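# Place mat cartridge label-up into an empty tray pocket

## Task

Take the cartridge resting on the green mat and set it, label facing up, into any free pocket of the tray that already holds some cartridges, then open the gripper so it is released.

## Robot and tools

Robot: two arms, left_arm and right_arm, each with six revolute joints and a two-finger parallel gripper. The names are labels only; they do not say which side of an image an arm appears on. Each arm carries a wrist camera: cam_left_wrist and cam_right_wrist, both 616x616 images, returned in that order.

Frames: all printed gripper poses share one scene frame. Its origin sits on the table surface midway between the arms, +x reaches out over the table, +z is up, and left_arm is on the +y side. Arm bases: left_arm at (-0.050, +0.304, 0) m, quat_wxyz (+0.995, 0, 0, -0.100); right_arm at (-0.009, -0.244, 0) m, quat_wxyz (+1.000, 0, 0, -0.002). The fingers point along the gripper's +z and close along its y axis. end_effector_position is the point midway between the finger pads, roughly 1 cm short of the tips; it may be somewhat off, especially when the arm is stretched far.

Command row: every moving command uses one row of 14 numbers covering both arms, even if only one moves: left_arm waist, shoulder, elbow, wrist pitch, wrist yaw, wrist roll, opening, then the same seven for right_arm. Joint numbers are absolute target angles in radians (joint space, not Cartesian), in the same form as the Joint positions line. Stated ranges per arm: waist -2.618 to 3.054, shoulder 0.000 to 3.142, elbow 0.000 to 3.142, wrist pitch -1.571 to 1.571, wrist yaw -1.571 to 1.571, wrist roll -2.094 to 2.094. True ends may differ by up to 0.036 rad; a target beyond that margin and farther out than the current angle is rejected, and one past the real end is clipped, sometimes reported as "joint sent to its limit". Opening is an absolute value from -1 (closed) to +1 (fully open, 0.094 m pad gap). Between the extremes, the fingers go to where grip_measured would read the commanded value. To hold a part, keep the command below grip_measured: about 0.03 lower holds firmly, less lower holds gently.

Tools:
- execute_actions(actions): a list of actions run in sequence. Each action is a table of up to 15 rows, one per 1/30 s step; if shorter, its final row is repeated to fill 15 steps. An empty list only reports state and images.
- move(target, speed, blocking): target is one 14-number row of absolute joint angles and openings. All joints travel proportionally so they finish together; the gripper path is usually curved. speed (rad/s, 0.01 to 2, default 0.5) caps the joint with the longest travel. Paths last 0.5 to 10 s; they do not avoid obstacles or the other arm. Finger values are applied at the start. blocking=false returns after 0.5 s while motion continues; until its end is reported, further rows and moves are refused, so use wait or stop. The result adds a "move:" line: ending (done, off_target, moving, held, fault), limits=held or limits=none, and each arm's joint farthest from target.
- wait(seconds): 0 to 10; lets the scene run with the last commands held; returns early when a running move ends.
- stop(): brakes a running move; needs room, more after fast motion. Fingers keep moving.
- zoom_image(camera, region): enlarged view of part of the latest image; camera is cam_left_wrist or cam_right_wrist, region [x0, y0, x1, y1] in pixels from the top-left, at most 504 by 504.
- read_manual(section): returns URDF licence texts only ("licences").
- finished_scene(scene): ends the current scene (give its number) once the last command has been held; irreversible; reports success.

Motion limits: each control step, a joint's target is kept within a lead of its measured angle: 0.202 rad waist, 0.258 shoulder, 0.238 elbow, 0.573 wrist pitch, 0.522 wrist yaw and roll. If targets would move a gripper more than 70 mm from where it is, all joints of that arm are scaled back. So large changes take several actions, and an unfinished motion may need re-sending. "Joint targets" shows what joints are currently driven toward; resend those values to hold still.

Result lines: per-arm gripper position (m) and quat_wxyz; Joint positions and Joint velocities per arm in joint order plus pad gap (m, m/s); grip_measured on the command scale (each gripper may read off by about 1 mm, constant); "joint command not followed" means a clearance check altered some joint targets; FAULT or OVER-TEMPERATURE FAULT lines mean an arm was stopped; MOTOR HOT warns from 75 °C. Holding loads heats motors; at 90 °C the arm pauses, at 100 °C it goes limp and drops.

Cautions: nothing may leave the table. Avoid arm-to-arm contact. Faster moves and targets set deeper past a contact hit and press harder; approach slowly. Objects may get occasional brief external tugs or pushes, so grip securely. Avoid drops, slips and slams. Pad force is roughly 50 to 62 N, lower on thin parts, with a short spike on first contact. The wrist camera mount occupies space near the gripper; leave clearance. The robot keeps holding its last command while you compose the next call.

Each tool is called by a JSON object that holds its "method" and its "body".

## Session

{"method": "execute_actions", "body": {"actions": []}}

Scene clock: 0.00 s.
left_arm: end_effector_position=(+0.5162, +0.1365, +0.3803) grip_measured=+1.000 end_effector_quat_wxyz=(+0.666, +0.138, +0.727, -0.097) | right_arm: end_effector_position=(+0.3140, +0.0660, +0.1981) grip_measured=+1.000 end_effector_quat_wxyz=(-0.328, +0.552, -0.504, +0.578)
Joint names: [waist, shoulder, elbow, wrist pitch, wrist yaw, wrist roll]
Joint positions: left_arm=[-0.069  1.849  1.733  0.021  0.062  0.049  0.094] | right_arm=[ 1.164  1.862  1.151  0.144  1.351 -1.33   0.094]
Joint velocities: left_arm=[ 0.002  0.017  0.002 -0.051 -0.007  0.051  0.   ] | right_arm=[ 0.022  0.007  0.012 -0.022 -0.022 -0.022  0.   ]
Joint targets: left_arm=[-0.069 1.827 1.751 0.040 0.063 0.046] | right_arm=[1.164 1.856 1.157 0.139 1.358 -1.326]

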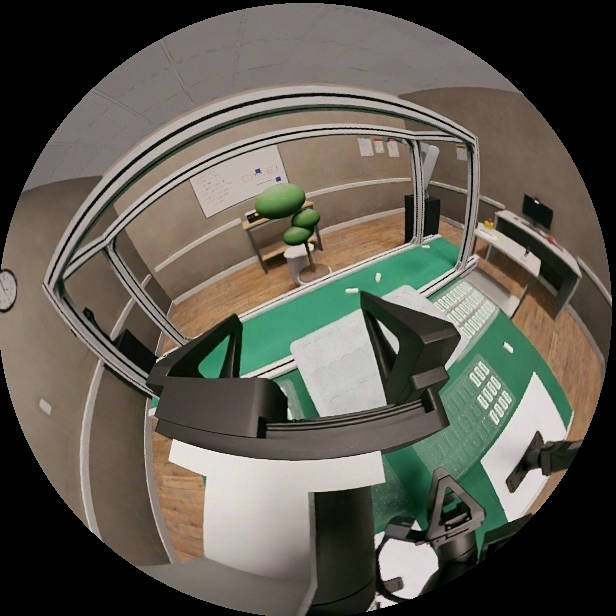

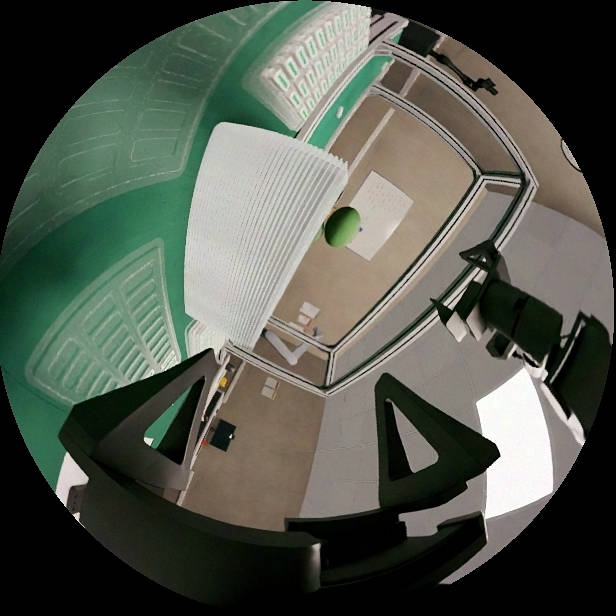

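{"method": "move", "body": {"target": [0.35,1.5,1.65,-0.7,0,0,1, 0.8,1.45,1.2,-1.0,0.5,-0.6,1], "speed": 1.0}}

{"method": "move", "body": {"target": [-0.2,1.4,1.5,-1.55,0,0,1, -0.3,1.5,1.5,-1.55,0,0,1], "speed": 1.0}}

Scene clock: 7.57 s.
left_arm: end_effector_position=(+0.3973, +0.3691, +0.3380) grip_measured=+1.000 end_effector_quat_wxyz=(+0.475, -0.059, +0.878, +0.034) | right_arm: end_effector_position=(+0.2686, -0.0793, +0.1514) grip_measured=+1.000 end_effector_quat_wxyz=(+0.165, -0.594, +0.752, -0.233)
Joint names: [waist, shoulder, elbow, wrist pitch, wrist yaw, wrist roll]
Joint positions: left_arm=[ 0.347  1.528  1.659 -0.71   0.006  0.009  0.094] | right_arm=[ 0.806  1.472  1.178 -0.983  0.507 -0.611  0.094]
Joint velocities: left_arm=[ 0.002 -0.022 -0.007  0.007 -0.037  0.007  0.   ] | right_arm=[ 0.002 -0.032 -0.017 -0.037  0.007  0.022  0.   ]
Joint targets: left_arm=[0.350 1.500 1.650 -0.700 -0.000 -0.000] | right_arm=[0.800 1.450 1.200 -1.000 0.500 -0.600]
move: off_target (left_arm, right_arm); limits=none; left_arm: farthest joint: the shoulder, 0.028 radians from its target (0.349 radians at the start); right_arm: farthest joint: the shoulder, 0.022 radians from its target (0.412 radians at the start)

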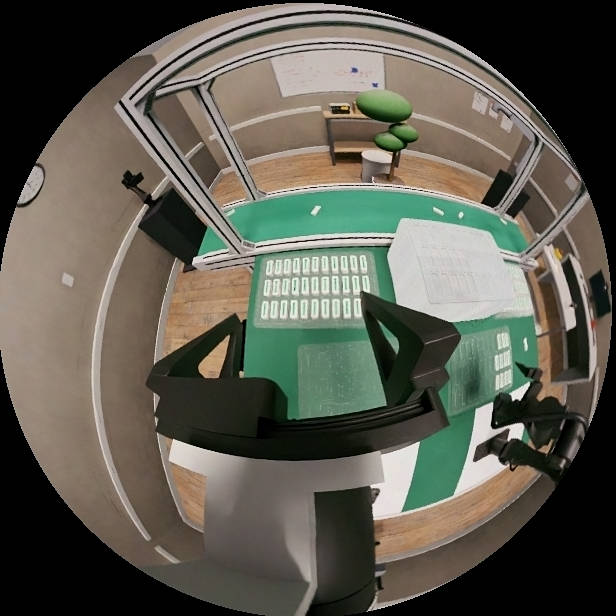

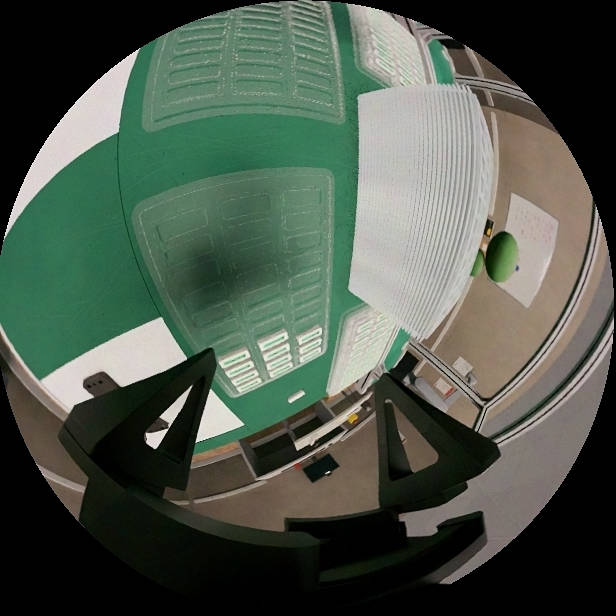

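Scene clock: 9.53 s.
left_arm: end_effector_position=(+0.1783, +0.2088, +0.2116) grip_measured=+1.000 end_effector_quat_wxyz=(+0.048, +0.200, +0.978, -0.011) | right_arm: end_effector_position=(+0.2290, -0.3187, +0.1917) grip_measured=+1.000 end_effector_quat_wxyz=(+0.013, +0.145, +0.989, -0.008)
Joint names: [waist, shoulder, elbow, wrist pitch, wrist yaw, wrist roll]
Joint positions: left_arm=[-0.195  1.43   1.508 -1.55   0.004  0.008  0.094] | right_arm=[-0.297  1.485  1.478 -1.535  0.012 -0.009  0.094]
Joint velocities: left_arm=[ 0.007  0.017 -0.007  0.007 -0.007 -0.125  0.   ] | right_arm=[-0.002  0.002 -0.002  0.051  0.066  0.037  0.   ]
Joint targets: left_arm=[-0.200 1.400 1.500 -1.550 0.000 0.000] | right_arm=[-0.300 1.500 1.500 -1.550 -0.000 -0.000]
move: off_target (left_arm, right_arm); limits=none; left_arm: farthest joint: the shoulder, 0.030 radians from its target (0.128 radians at the start); right_arm: farthest joint: the elbow, 0.022 radians from its target (0.322 radians at the start)

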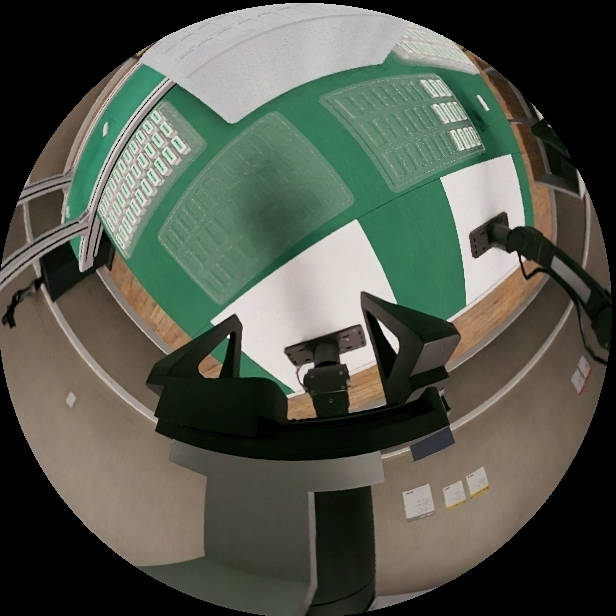

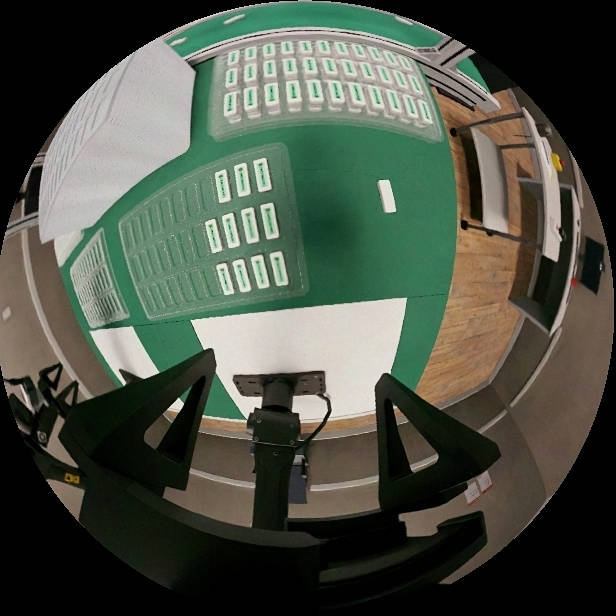

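{"method": "move", "body": {"target": [0.45,1.4,1.2,-0.8,0.8,-0.8,-0.2, -0.538,1.985,1.44,-1.02,-0.01,0.948,0.6], "speed": 0.8}}

{"method": "zoom_image", "body": {"camera": "cam_right_wrist", "region": [170, 280, 430, 460]}}

Scene clock: 19.67 s.
left_arm: end_effector_position=(+0.3038, +0.2639, +0.2131) grip_measured=-0.197 end_effector_quat_wxyz=(+0.128, -0.361, +0.823, -0.419) | right_arm: end_effector_position=(+0.3072, -0.4307, +0.0389) grip_measured=+0.602 end_effector_quat_wxyz=(+0.002, +0.673, +0.739, +0.001)
Joint names: [waist, shoulder, elbow, wrist pitch, wrist yaw, wrist roll]
Joint positions: left_arm=[ 0.446  1.43   1.206 -0.826  0.78  -0.8    0.038] | right_arm=[-0.534  1.981  1.445 -1.031 -0.002  0.939  0.075]
Joint velocities: left_arm=[ 0.002 -0.012 -0.017 -0.11   0.037 -0.022 -0.   ] | right_arm=[-0.002  0.012 -0.007  0.037 -0.022 -0.037  0.001]
Joint targets: left_arm=[0.450 1.400 1.200 -0.800 0.800 -0.800] | right_arm=[-0.538 1.985 1.440 -1.020 -0.010 0.948]
move: off_target (left_arm); limits=none; left_arm: farthest joint: the shoulder, 0.030 radians from its target (0.030 radians at the start); right_arm: farthest joint: the wrist pitch, 0.011 radians from its target (0.516 radians at the start)

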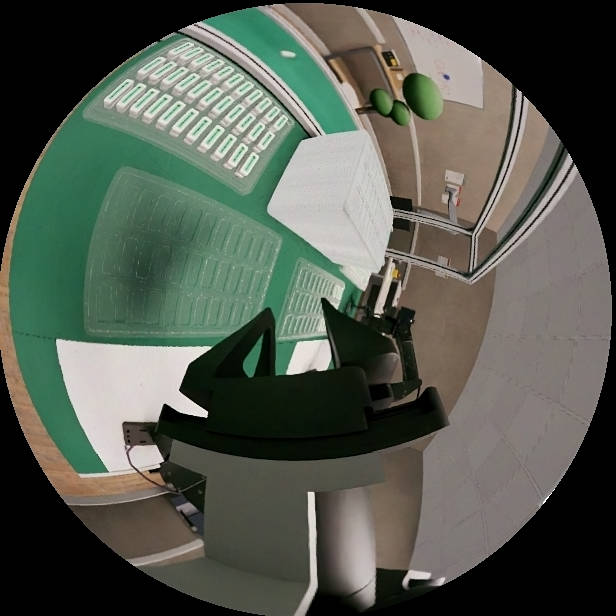

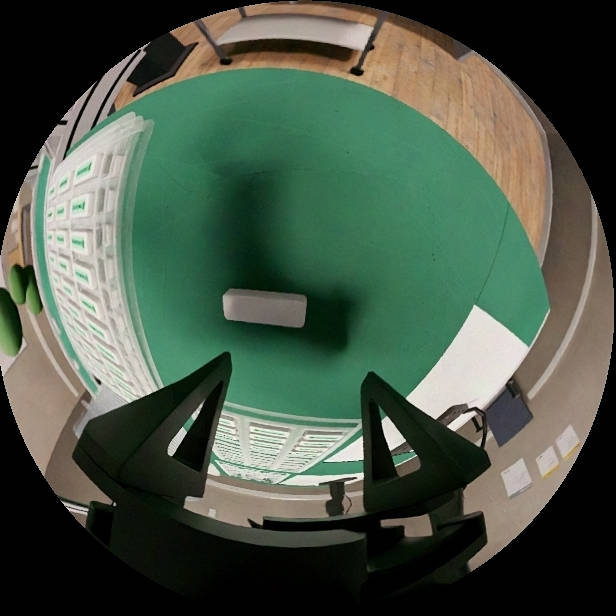

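Region (170, 280, 430, 460) of cam_right_wrist's 616x616 image, scaled by 1.938, with more detail than that image has; it fills the top 349 rows of this view, and the rest is white.

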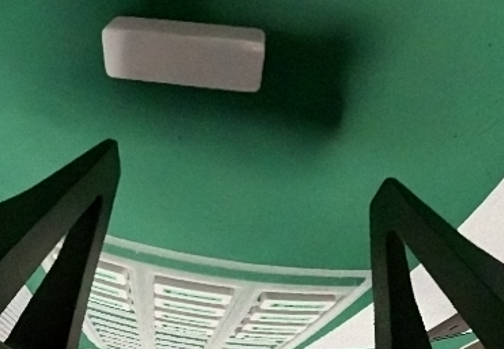

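{"method": "move", "body": {"target": [0.2,1.55,0.77,0.805,1.5,-1.575,-0.2, -0.54,2.118,1.628,-1.08,-0.01,0.867,0.4], "speed": 1.2}}

{"method": "zoom_image", "body": {"camera": "cam_right_wrist", "region": [170, 280, 430, 460]}}

Scene clock: 26.80 s.
left_arm: end_effector_position=(+0.2673, +0.1285, +0.2553) grip_measured=-0.197 end_effector_quat_wxyz=(+0.029, -0.031, +0.706, -0.707) | right_arm: end_effector_position=(+0.3349, -0.4472, +0.0331) grip_measured=+0.402 end_effector_quat_wxyz=(+0.003, +0.649, +0.761, +0.002)
Joint names: [waist, shoulder, elbow, wrist pitch, wrist yaw, wrist roll]
Joint positions: left_arm=[ 0.206  1.548  0.777  0.775  1.491 -1.578  0.038] | right_arm=[-0.534  2.104  1.605 -1.065 -0.002  0.875  0.066]
Joint velocities: left_arm=[-0.022  0.002 -0.007  0.007 -0.022 -0.022  0.   ] | right_arm=[ 0.002 -0.012  0.012 -0.007 -0.125 -0.095 -0.001]
Joint targets: left_arm=[0.200 1.550 0.770 0.805 1.500 -1.575] | right_arm=[-0.540 2.118 1.628 -1.080 -0.010 0.867]
move: off_target (left_arm, right_arm); limits=none; left_arm: farthest joint: the wrist pitch, 0.030 radians from its target (1.630 radians at the start); right_arm: farthest joint: the elbow, 0.023 radians from its target (0.183 radians at the start)

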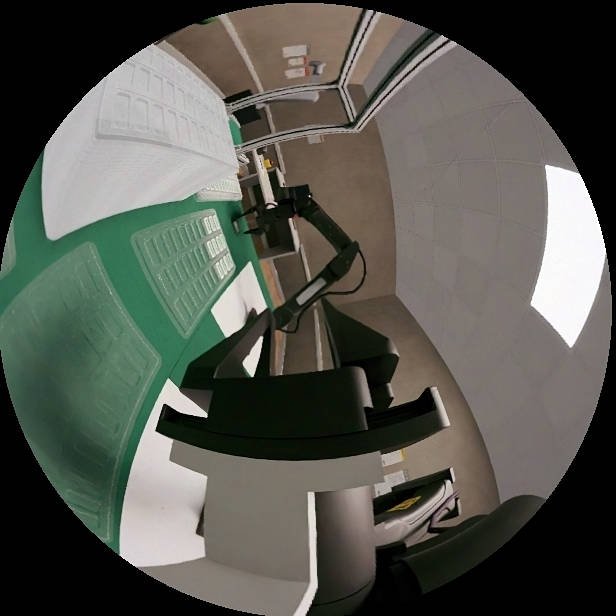

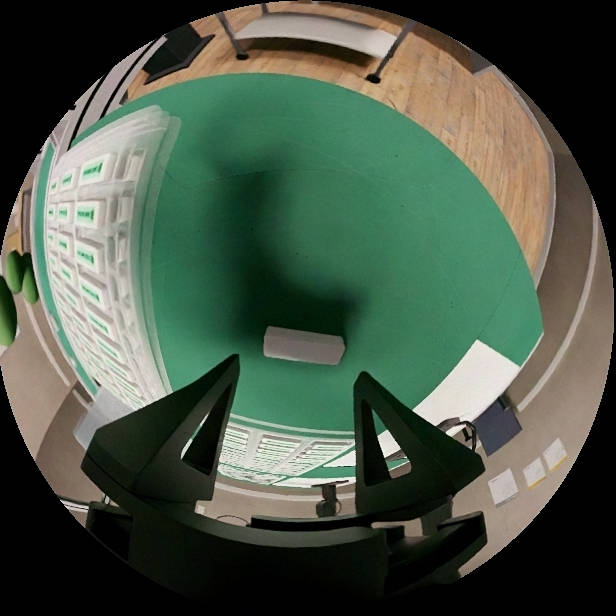

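Region (170, 280, 430, 460) of cam_right_wrist's 616x616 image, scaled by 1.938, with more detail than that image has; it fills the top 349 rows of this view, and the rest is white.

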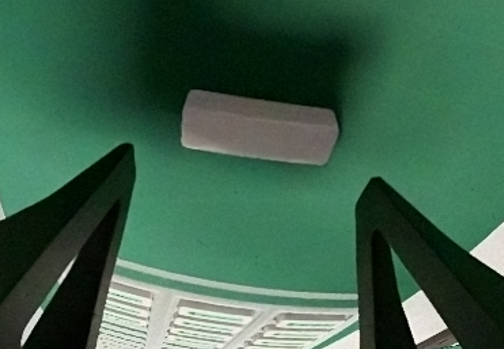

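{"method": "move", "body": {"target": [0.2,1.55,0.77,0.805,1.5,-1.575,-0.2, -0.54,2.167,1.62,-1.026,0.021,0.84,0.4], "speed": 0.1}}

{"method": "zoom_image", "body": {"camera": "cam_right_wrist", "region": [170, 280, 430, 460]}}

Scene clock: 30.97 s.
left_arm: end_effector_position=(+0.2673, +0.1285, +0.2553) grip_measured=-0.197 end_effector_quat_wxyz=(+0.029, -0.032, +0.706, -0.707) | right_arm: end_effector_position=(+0.3357, -0.4494, +0.0135) grip_measured=+0.402 end_effector_quat_wxyz=(-0.008, +0.639, +0.769, -0.005)
Joint names: [waist, shoulder, elbow, wrist pitch, wrist yaw, wrist roll]
Joint positions: left_arm=[ 0.206  1.548  0.777  0.775  1.491 -1.58   0.038] | right_arm=[-0.534  2.155  1.605 -1.038  0.007  0.849  0.066]
Joint velocities: left_arm=[-0.007  0.002 -0.012 -0.007 -0.051  0.051  0.001] | right_arm=[-0.012  0.002  0.007 -0.051  0.007 -0.007 -0.   ]
Joint targets: left_arm=[0.200 1.550 0.770 0.805 1.500 -1.575] | right_arm=[-0.540 2.167 1.620 -1.026 0.021 0.840]
move: off_target (left_arm); limits=none; left_arm: farthest joint: the wrist pitch, 0.030 radians from its target (0.029 radians at the start); right_arm: farthest joint: the elbow, 0.015 radians from its target (0.015 radians at the start)

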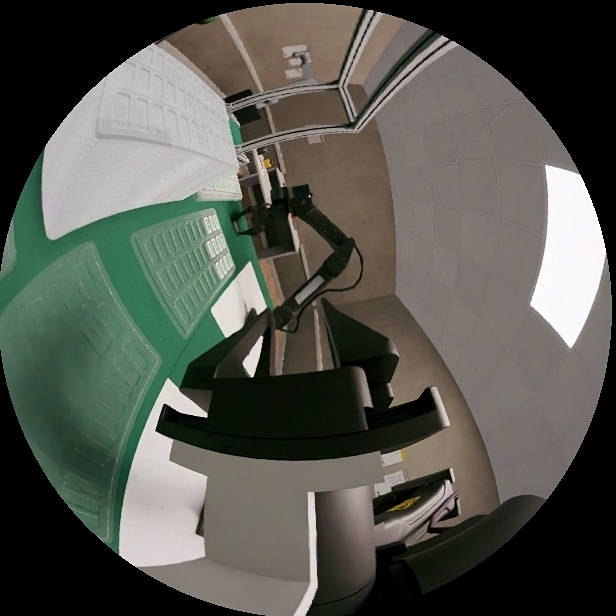

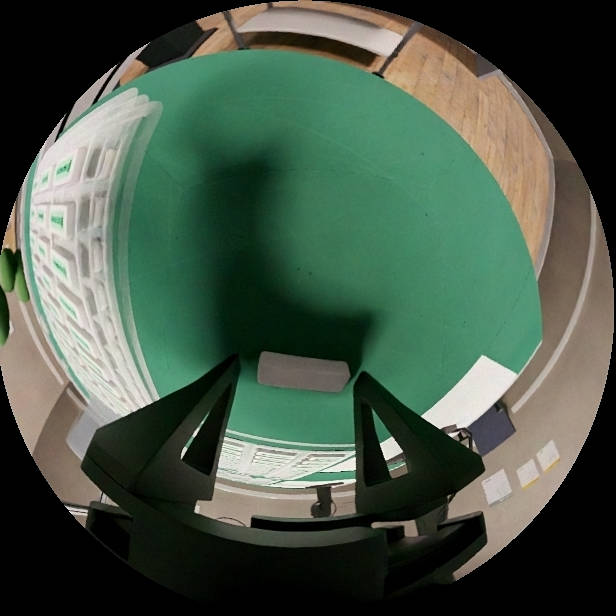

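Region (170, 280, 430, 460) of cam_right_wrist's 616x616 image, scaled by 1.938, with more detail than that image has; it fills the top 349 rows of this view, and the rest is white.

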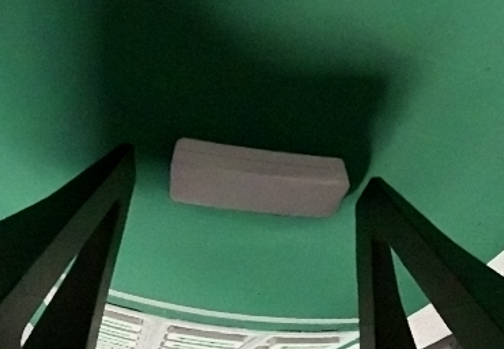

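{"method": "execute_actions", "body": {"actions": [[[0.2,1.55,0.77,0.805,1.5,-1.575,-0.2, -0.54,2.155,1.62,-1.03,0.01,0.83,0.2],[0.2,1.55,0.77,0.805,1.5,-1.575,-0.2, -0.54,2.155,1.62,-1.03,0.01,0.83,0.17],[0.2,1.55,0.77,0.805,1.5,-1.575,-0.2, -0.54,2.155,1.62,-1.03,0.01,0.83,0.14],[0.2,1.55,0.77,0.805,1.5,-1.575,-0.2, -0.54,2.155,1.62,-1.03,0.01,0.83,0.11],[0.2,1.55,0.77,0.805,1.5,-1.575,-0.2, -0.54,2.155,1.62,-1.03,0.01,0.83,0.08],[0.2,1.55,0.77,0.805,1.5,-1.575,-0.2, -0.54,2.155,1.62,-1.03,0.01,0.83,0.05],[0.2,1.55,0.77,0.805,1.5,-1.575,-0.2, -0.54,2.155,1.62,-1.03,0.01,0.83,0.02],[0.2,1.55,0.77,0.805,1.5,-1.575,-0.2, -0.54,2.155,1.62,-1.03,0.01,0.83,0.0],[0.2,1.55,0.77,0.805,1.5,-1.575,-0.2, -0.54,2.155,1.62,-1.03,0.01,0.83,-0.02],[0.2,1.55,0.77,0.805,1.5,-1.575,-0.2, -0.54,2.155,1.62,-1.03,0.01,0.83,-0.055]],[[0.2,1.55,0.77,0.805,1.5,-1.575,-0.2, -0.54,2.14,1.62,-1.03,0.01,0.83,-0.055],[0.2,1.55,0.77,0.805,1.5,-1.575,-0.2, -0.54,2.13,1.62,-1.03,0.01,0.83,-0.055],[0.2,1.55,0.77,0.805,1.5,-1.575,-0.2, -0.54,2.12,1.62,-1.03,0.01,0.83,-0.055],[0.2,1.55,0.77,0.805,1.5,-1.575,-0.2, -0.54,2.11,1.62,-1.03,0.01,0.83,-0.055],[0.2,1.55,0.77,0.805,1.5,-1.575,-0.2, -0.54,2.10,1.62,-1.03,0.01,0.83,-0.055],[0.2,1.55,0.77,0.805,1.5,-1.575,-0.2, -0.54,2.09,1.62,-1.03,0.01,0.83,-0.055],[0.2,1.55,0.77,0.805,1.5,-1.575,-0.2, -0.54,2.08,1.62,-1.03,0.01,0.83,-0.055]]]}}

Scene clock: 40.40 s.
left_arm: end_effector_position=(+0.2673, +0.1285, +0.2553) grip_measured=-0.197 end_effector_quat_wxyz=(+0.029, -0.031, +0.706, -0.707) | right_arm: end_effector_position=(+0.3404, -0.4522, +0.0353) grip_measured=-0.031 end_effector_quat_wxyz=(+0.020, +0.635, +0.772, -0.000)
Joint names: [waist, shoulder, elbow, wrist pitch, wrist yaw, wrist roll]
Joint positions: left_arm=[ 0.206  1.548  0.777  0.776  1.491 -1.58   0.038] | right_arm=[-0.534  2.099  1.605 -1.037  0.007  0.838  0.046]
Joint velocities: left_arm=[ 0.007 -0.007  0.002  0.095  0.007 -0.037  0.   ] | right_arm=[-0.007  0.002 -0.002 -0.007 -0.095 -0.007  0.   ]
Joint targets: left_arm=[0.200 1.550 0.770 0.805 1.500 -1.575] | right_arm=[-0.540 2.080 1.620 -1.030 0.010 0.830]

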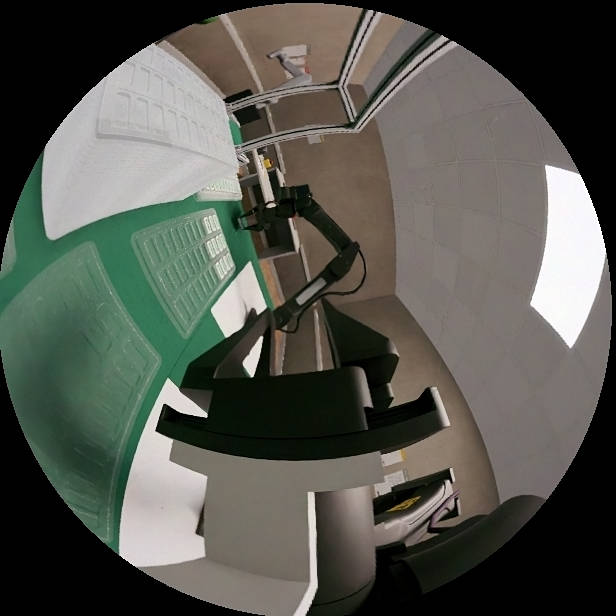

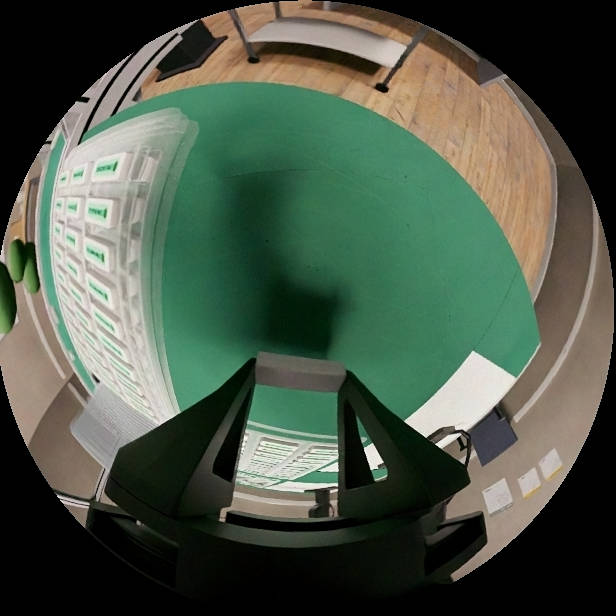

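{"method": "move", "body": {"target": [0.1,1.582,0.822,0.81,1.46,-1.575,-0.2, -0.3,1.1,0.8,-1.1,-0.2,0.4,-0.065], "speed": 1.0}}

{"method": "move", "body": {"target": [0.1,1.582,0.822,0.81,1.46,-1.575,-0.2, 0.361,1.48,0.67,0.797,-1.23,-0.012,-0.065], "speed": 1.2}}

{"method": "move", "body": {"target": [-0.045,1.582,0.822,0.81,1.32,-1.575,-0.3, 0.361,1.48,0.67,0.797,-1.23,-0.012,-0.065], "speed": 0.25}}

{"method": "zoom_image", "body": {"camera": "cam_left_wrist", "region": [230, 240, 370, 380]}}

{"method": "zoom_image", "body": {"camera": "cam_right_wrist", "region": [230, 280, 370, 420]}}

Scene clock: 46.50 s.
left_arm: end_effector_position=(+0.2562, +0.0975, +0.2464) grip_measured=-0.197 end_effector_quat_wxyz=(-0.009, -0.014, +0.708, -0.706) | right_arm: end_effector_position=(+0.1878, -0.2713, +0.0951) grip_measured=-0.031 end_effector_quat_wxyz=(+0.074, +0.343, +0.931, +0.097)
Joint names: [waist, shoulder, elbow, wrist pitch, wrist yaw, wrist roll]
Joint positions: left_arm=[ 0.106  1.578  0.777  0.78   1.469 -1.582  0.038] | right_arm=[-0.308  1.124  0.807 -1.096 -0.186  0.41   0.046]
Joint velocities: left_arm=[ 0.002  0.002  0.007 -0.066 -0.037  0.007  0.001] | right_arm=[-0.007 -0.017 -0.012  0.022  0.007 -0.051 -0.002]
Joint targets: left_arm=[0.100 1.582 0.822 0.810 1.460 -1.575] | right_arm=[-0.300 1.100 0.800 -1.100 -0.200 0.400]
move: off_target (left_arm, right_arm); limits=none; left_arm: farthest joint: the elbow, 0.045 radians from its target (0.045 radians at the start); right_arm: farthest joint: the shoulder, 0.024 radians from its target (0.999 radians at the start)

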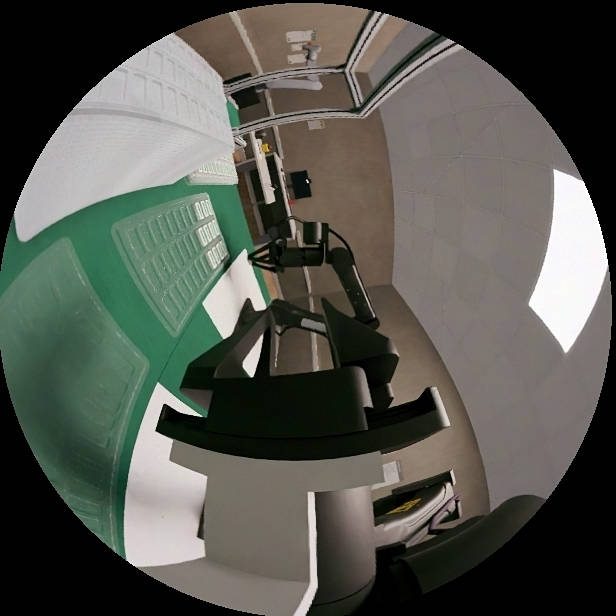

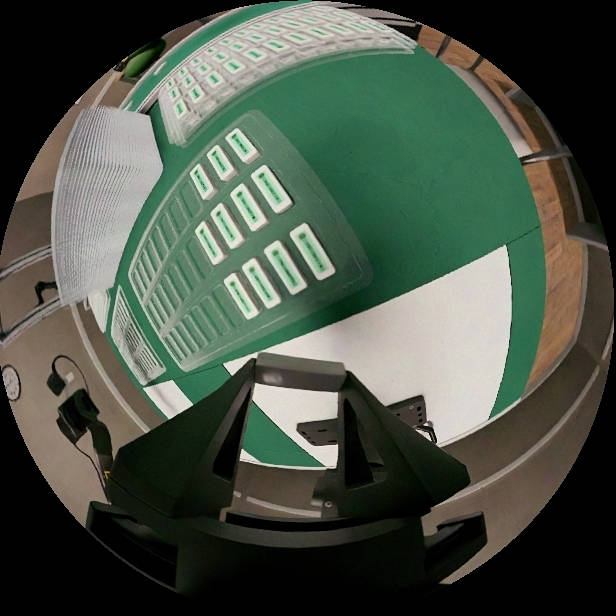

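Scene clock: 49.03 s.
left_arm: end_effector_position=(+0.2562, +0.0975, +0.2464) grip_measured=-0.197 end_effector_quat_wxyz=(-0.010, -0.015, +0.708, -0.706) | right_arm: end_effector_position=(+0.2516, +0.0315, +0.2510) grip_measured=-0.030 end_effector_quat_wxyz=(+0.503, -0.502, +0.498, +0.498)
Joint names: [waist, shoulder, elbow, wrist pitch, wrist yaw, wrist roll]
Joint positions: left_arm=[ 0.106  1.578  0.777  0.78   1.469 -1.584  0.038] | right_arm=[ 0.356  1.464  0.68   0.789 -1.218 -0.004  0.046]
Joint velocities: left_arm=[ 0.022 -0.022  0.017  0.051 -0.051 -0.007 -0.   ] | right_arm=[-0.007  0.002 -0.017 -0.081 -0.022 -0.051  0.001]
Joint targets: left_arm=[0.100 1.582 0.822 0.810 1.460 -1.575] | right_arm=[0.361 1.480 0.670 0.797 -1.230 -0.012]
move: off_target (left_arm); limits=none; left_arm: farthest joint: the elbow, 0.045 radians from its target (0.045 radians at the start); right_arm: farthest joint: the shoulder, 0.016 radians from its target (0.356 radians at the start)

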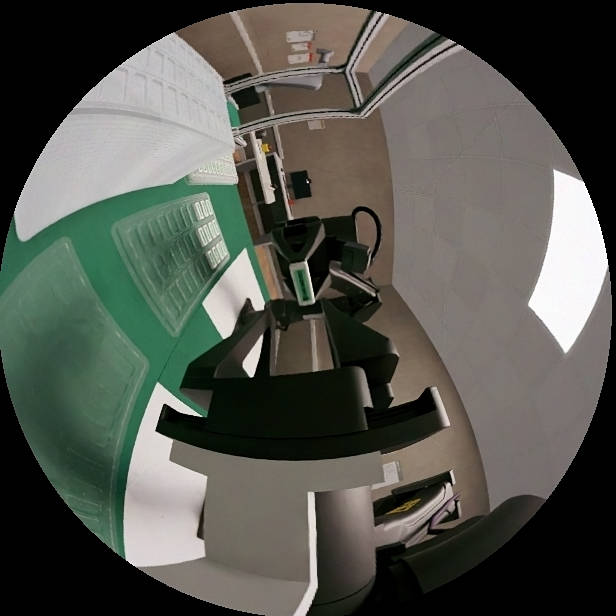

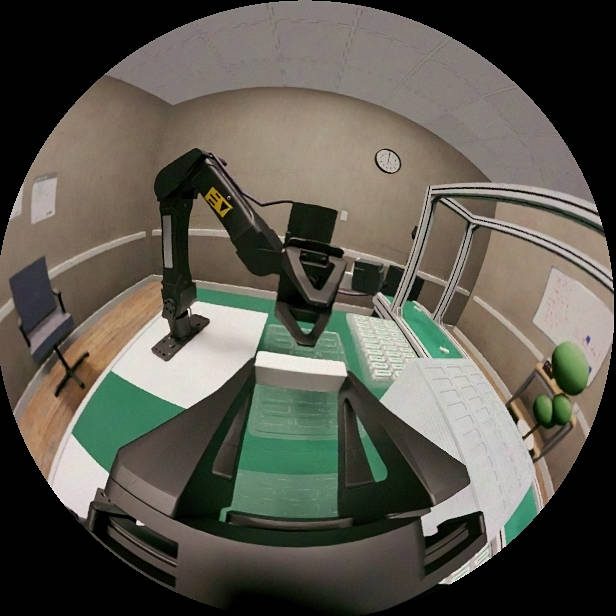

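Scene clock: 50.30 s.
left_arm: end_effector_position=(+0.2475, +0.0531, +0.2458) grip_measured=-0.297 end_effector_quat_wxyz=(-0.013, -0.013, +0.709, -0.705) | right_arm: end_effector_position=(+0.2515, +0.0315, +0.2510) grip_measured=-0.030 end_effector_quat_wxyz=(+0.502, -0.502, +0.497, +0.498)
Joint names: [waist, shoulder, elbow, wrist pitch, wrist yaw, wrist roll]
Joint positions: left_arm=[-0.041  1.578  0.777  0.779  1.33  -1.585  0.033] | right_arm=[ 0.356  1.464  0.68   0.789 -1.219 -0.004  0.046]
Joint velocities: left_arm=[-0.002  0.012  0.002 -0.007 -0.037  0.022 -0.   ] | right_arm=[ 0.007  0.012 -0.022 -0.11  -0.051 -0.081 -0.001]
Joint targets: left_arm=[-0.045 1.582 0.822 0.810 1.320 -1.575] | right_arm=[0.361 1.480 0.670 0.797 -1.230 -0.012]
move: off_target (left_arm); limits=none; left_arm: farthest joint: the elbow, 0.045 radians from its target (0.045 radians at the start); right_arm: farthest joint: the shoulder, 0.016 radians from its target (0.016 radians at the start)

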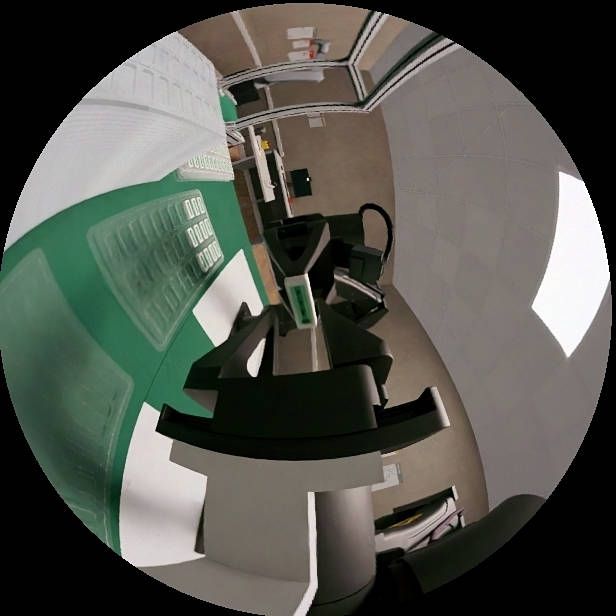

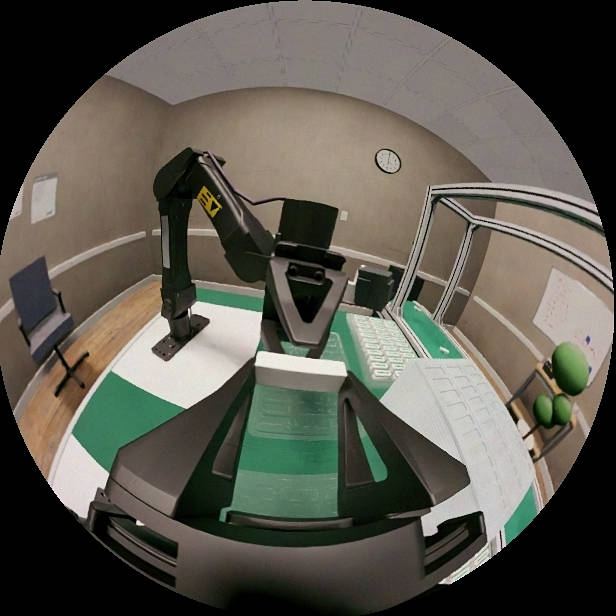

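Region (230, 240, 370, 380) of cam_left_wrist's 616x616 image, scaled by 3.600, with more detail than that image has.

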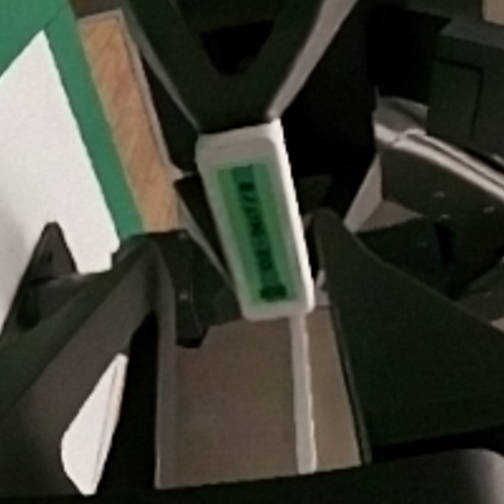

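Region (230, 280, 370, 420) of cam_right_wrist's 616x616 image, scaled by 3.600, with more detail than that image has.

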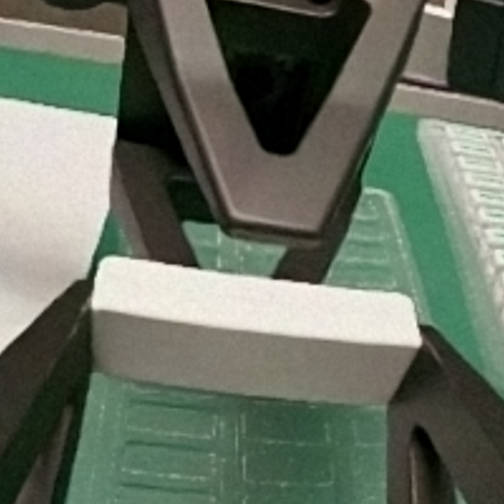

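{"method": "move", "body": {"target": [-0.074,1.582,0.826,0.81,1.30,-1.575,-0.3, 0.361,1.48,0.67,0.797,-1.23,-0.012,-0.065], "speed": 0.1}}

{"method": "execute_actions", "body": {"actions": [[[-0.074,1.582,0.82,0.81,1.30,-1.575,-0.58, 0.361,1.48,0.67,0.797,-1.23,-0.012,-0.065]]]}}

{"method": "zoom_image", "body": {"camera": "cam_left_wrist", "region": [230, 240, 370, 380]}}

{"method": "zoom_image", "body": {"camera": "cam_right_wrist", "region": [230, 280, 370, 420]}}

Scene clock: 55.20 s.
left_arm: end_effector_position=(+0.2443, +0.0452, +0.2456) grip_measured=-0.297 end_effector_quat_wxyz=(-0.016, -0.011, +0.709, -0.705) | right_arm: end_effector_position=(+0.2515, +0.0315, +0.2511) grip_measured=-0.030 end_effector_quat_wxyz=(+0.503, -0.502, +0.497, +0.498)
Joint names: [waist, shoulder, elbow, wrist pitch, wrist yaw, wrist roll]
Joint positions: left_arm=[-0.067  1.578  0.777  0.779  1.309 -1.586  0.033] | right_arm=[ 0.356  1.464  0.68   0.789 -1.219 -0.004  0.046]
Joint velocities: left_arm=[-0.007 -0.017 -0.007 -0.051 -0.081  0.022 -0.001] | right_arm=[-0.017  0.022 -0.007  0.051 -0.007 -0.007 -0.001]
Joint targets: left_arm=[-0.074 1.582 0.826 0.810 1.300 -1.575] | right_arm=[0.361 1.480 0.670 0.797 -1.230 -0.012]
move: off_target (left_arm); limits=none; left_arm: farthest joint: the elbow, 0.049 radians from its target (0.049 radians at the start); right_arm: farthest joint: the shoulder, 0.016 radians from its target (0.016 radians at the start)

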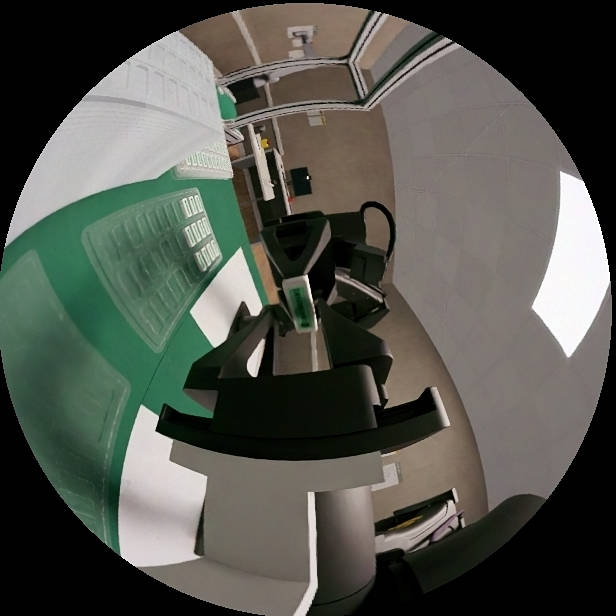

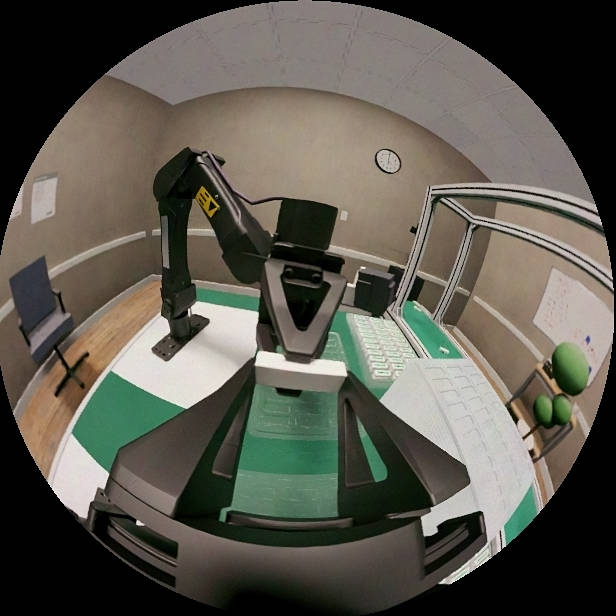

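Scene clock: 55.70 s.
left_arm: end_effector_position=(+0.2453, +0.0449, +0.2485) grip_measured=-0.577 end_effector_quat_wxyz=(-0.011, -0.007, +0.708, -0.706) | right_arm: end_effector_position=(+0.2513, +0.0315, +0.2491) grip_measured=-0.030 end_effector_quat_wxyz=(+0.500, -0.501, +0.499, +0.499)
Joint names: [waist, shoulder, elbow, wrist pitch, wrist yaw, wrist roll]
Joint positions: left_arm=[-0.067  1.578  0.783  0.785  1.309 -1.586  0.02 ] | right_arm=[ 0.356  1.467  0.677  0.789 -1.219 -0.004  0.046]
Joint velocities: left_arm=[-0.012 -0.012 -0.002 -0.022 -0.022 -0.051 -0.   ] | right_arm=[-0.007 -0.007 -0.032  0.037  0.037 -0.051 -0.   ]
Joint targets: left_arm=[-0.074 1.582 0.820 0.810 1.300 -1.575] | right_arm=[0.361 1.480 0.670 0.797 -1.230 -0.012]

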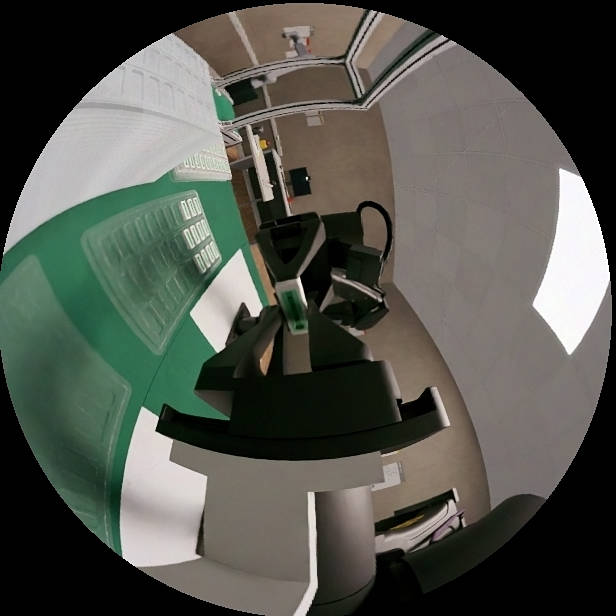

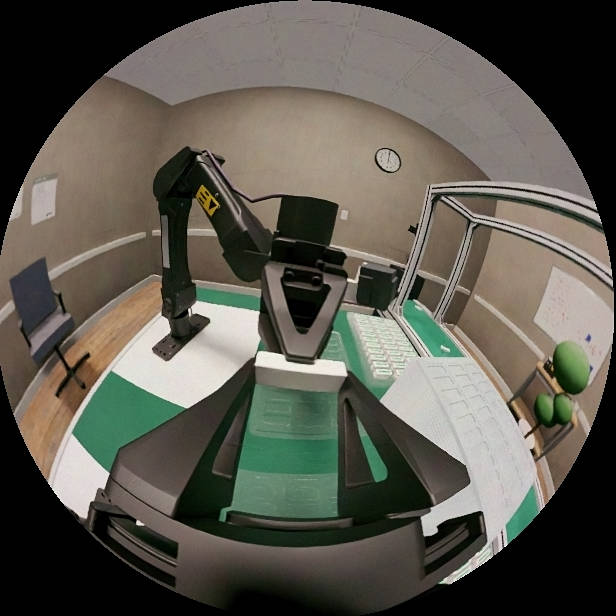

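Region (230, 240, 370, 380) of cam_left_wrist's 616x616 image, scaled by 3.600, with more detail than that image has.

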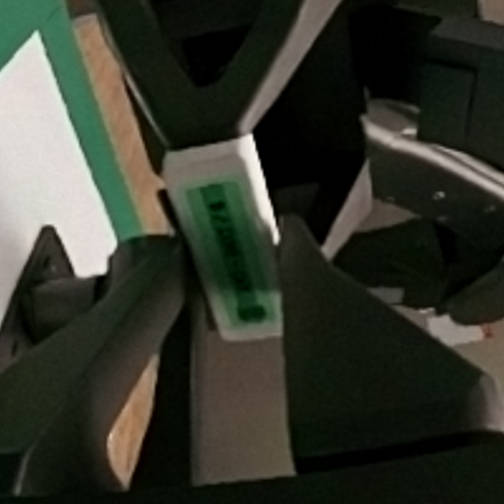

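Region (230, 280, 370, 420) of cam_right_wrist's 616x616 image, scaled by 3.600, with more detail than that image has.

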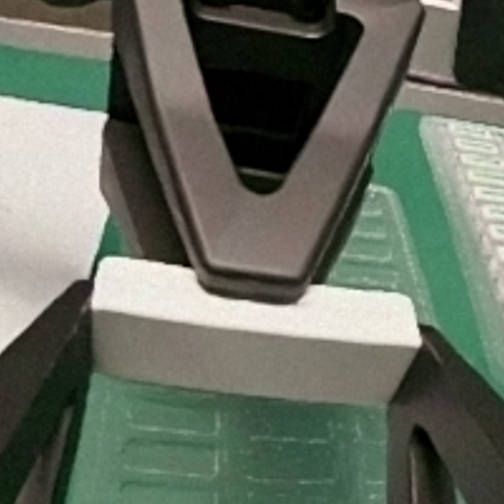

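Self-centred; ~5 mm overlap. Close.

{"method": "execute_actions", "body": {"actions": [[[-0.074,1.582,0.81,0.81,1.30,-1.575,-0.6, 0.361,1.47,0.68,0.797,-1.23,-0.012,-0.065],[-0.074,1.582,0.81,0.81,1.30,-1.575,-0.62, 0.361,1.47,0.68,0.797,-1.23,-0.012,-0.065],[-0.074,1.582,0.81,0.81,1.30,-1.575,-0.64, 0.361,1.47,0.68,0.797,-1.23,-0.012,-0.065],[-0.074,1.582,0.81,0.81,1.30,-1.575,-0.66, 0.361,1.47,0.68,0.797,-1.23,-0.012,-0.065],[-0.074,1.582,0.81,0.81,1.30,-1.575,-0.68, 0.361,1.47,0.68,0.797,-1.23,-0.012,-0.065],[-0.074,1.582,0.81,0.81,1.30,-1.575,-0.705, 0.361,1.47,0.68,0.797,-1.23,-0.012,-0.065]]]}}

{"method": "zoom_image", "body": {"camera": "cam_right_wrist", "region": [230, 280, 370, 420]}}

Scene clock: 60.00 s.
left_arm: end_effector_position=(+0.2453, +0.0449, +0.2485) grip_measured=-0.674 end_effector_quat_wxyz=(-0.011, -0.007, +0.708, -0.706) | right_arm: end_effector_position=(+0.2513, +0.0315, +0.2497) grip_measured=-0.030 end_effector_quat_wxyz=(+0.502, -0.502, +0.498, +0.499)
Joint names: [waist, shoulder, elbow, wrist pitch, wrist yaw, wrist roll]
Joint positions: left_arm=[-0.067  1.578  0.783  0.785  1.309 -1.586  0.015] | right_arm=[ 0.356  1.467  0.677  0.793 -1.219 -0.005  0.046]
Joint velocities: left_arm=[ 0.012 -0.002 -0.012 -0.066 -0.081  0.022 -0.002] | right_arm=[ 0.002 -0.022 -0.002  0.051  0.022  0.037  0.   ]
Joint targets: left_arm=[-0.074 1.582 0.810 0.810 1.300 -1.575] | right_arm=[0.361 1.470 0.680 0.797 -1.230 -0.012]

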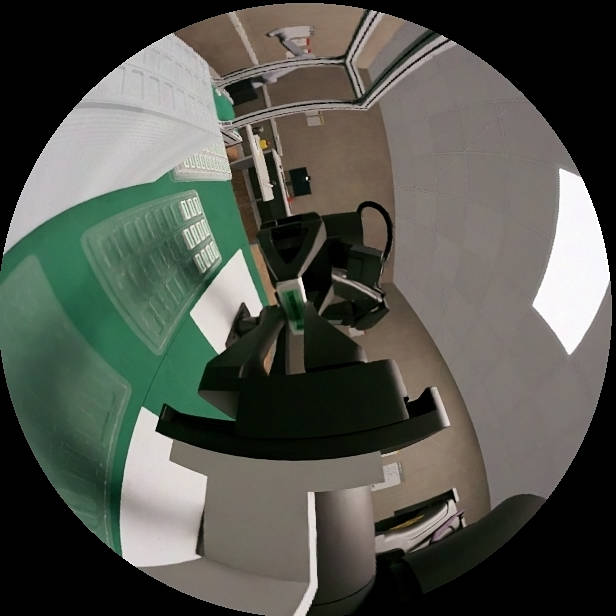

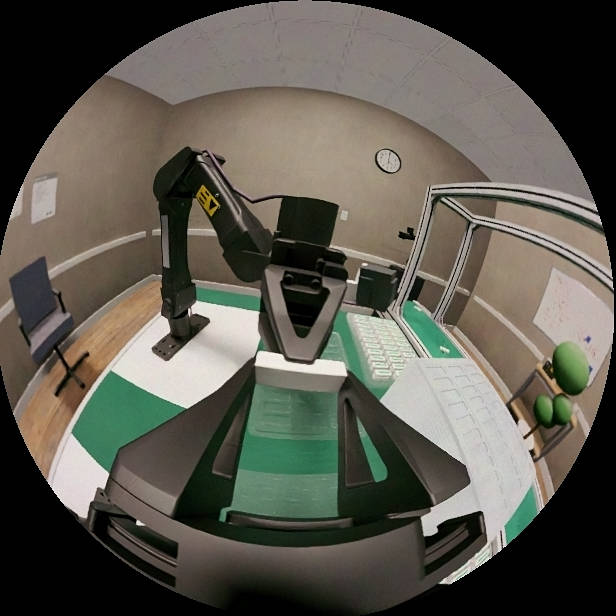

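Region (230, 280, 370, 420) of cam_right_wrist's 616x616 image, scaled by 3.600, with more detail than that image has.

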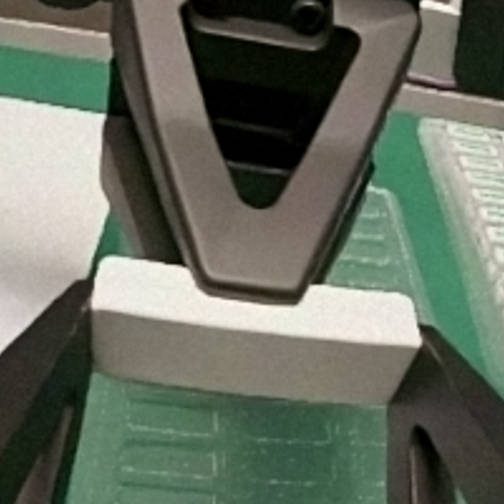

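{"method": "execute_actions", "body": {"actions": []}}

Scene clock: 72.27 s.
left_arm: end_effector_position=(+0.2453, +0.0449, +0.2485) grip_measured=-0.674 end_effector_quat_wxyz=(-0.011, -0.007, +0.708, -0.706) | right_arm: end_effector_position=(+0.2513, +0.0315, +0.2497) grip_measured=-0.030 end_effector_quat_wxyz=(+0.502, -0.502, +0.498, +0.499)
Joint names: [waist, shoulder, elbow, wrist pitch, wrist yaw, wrist roll]
Joint positions: left_arm=[-0.067  1.578  0.783  0.785  1.309 -1.586  0.015] | right_arm=[ 0.356  1.467  0.677  0.793 -1.219 -0.005  0.046]
Joint velocities: left_arm=[-0.002  0.007  0.002  0.037  0.007 -0.007 -0.001] | right_arm=[-0.007 -0.007 -0.027 -0.007  0.007 -0.022  0.   ]
Joint targets: left_arm=[-0.074 1.582 0.810 0.810 1.300 -1.575] | right_arm=[0.361 1.470 0.680 0.797 -1.230 -0.012]

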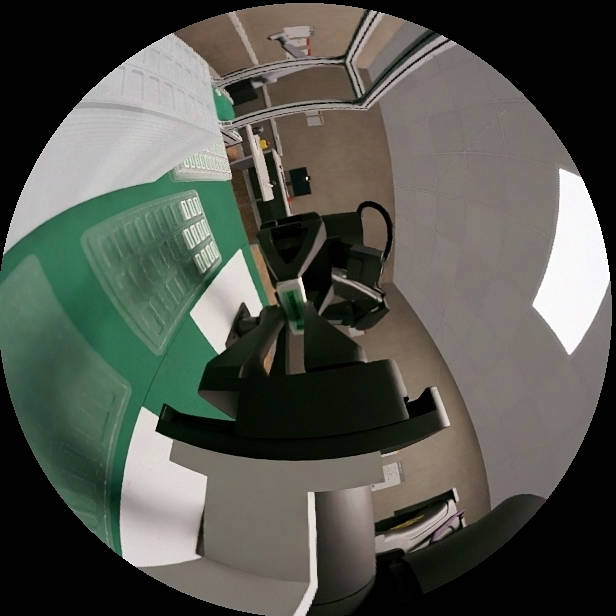

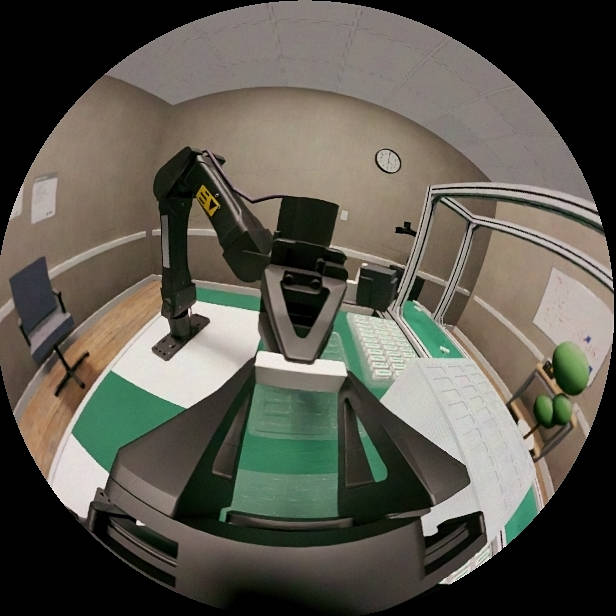

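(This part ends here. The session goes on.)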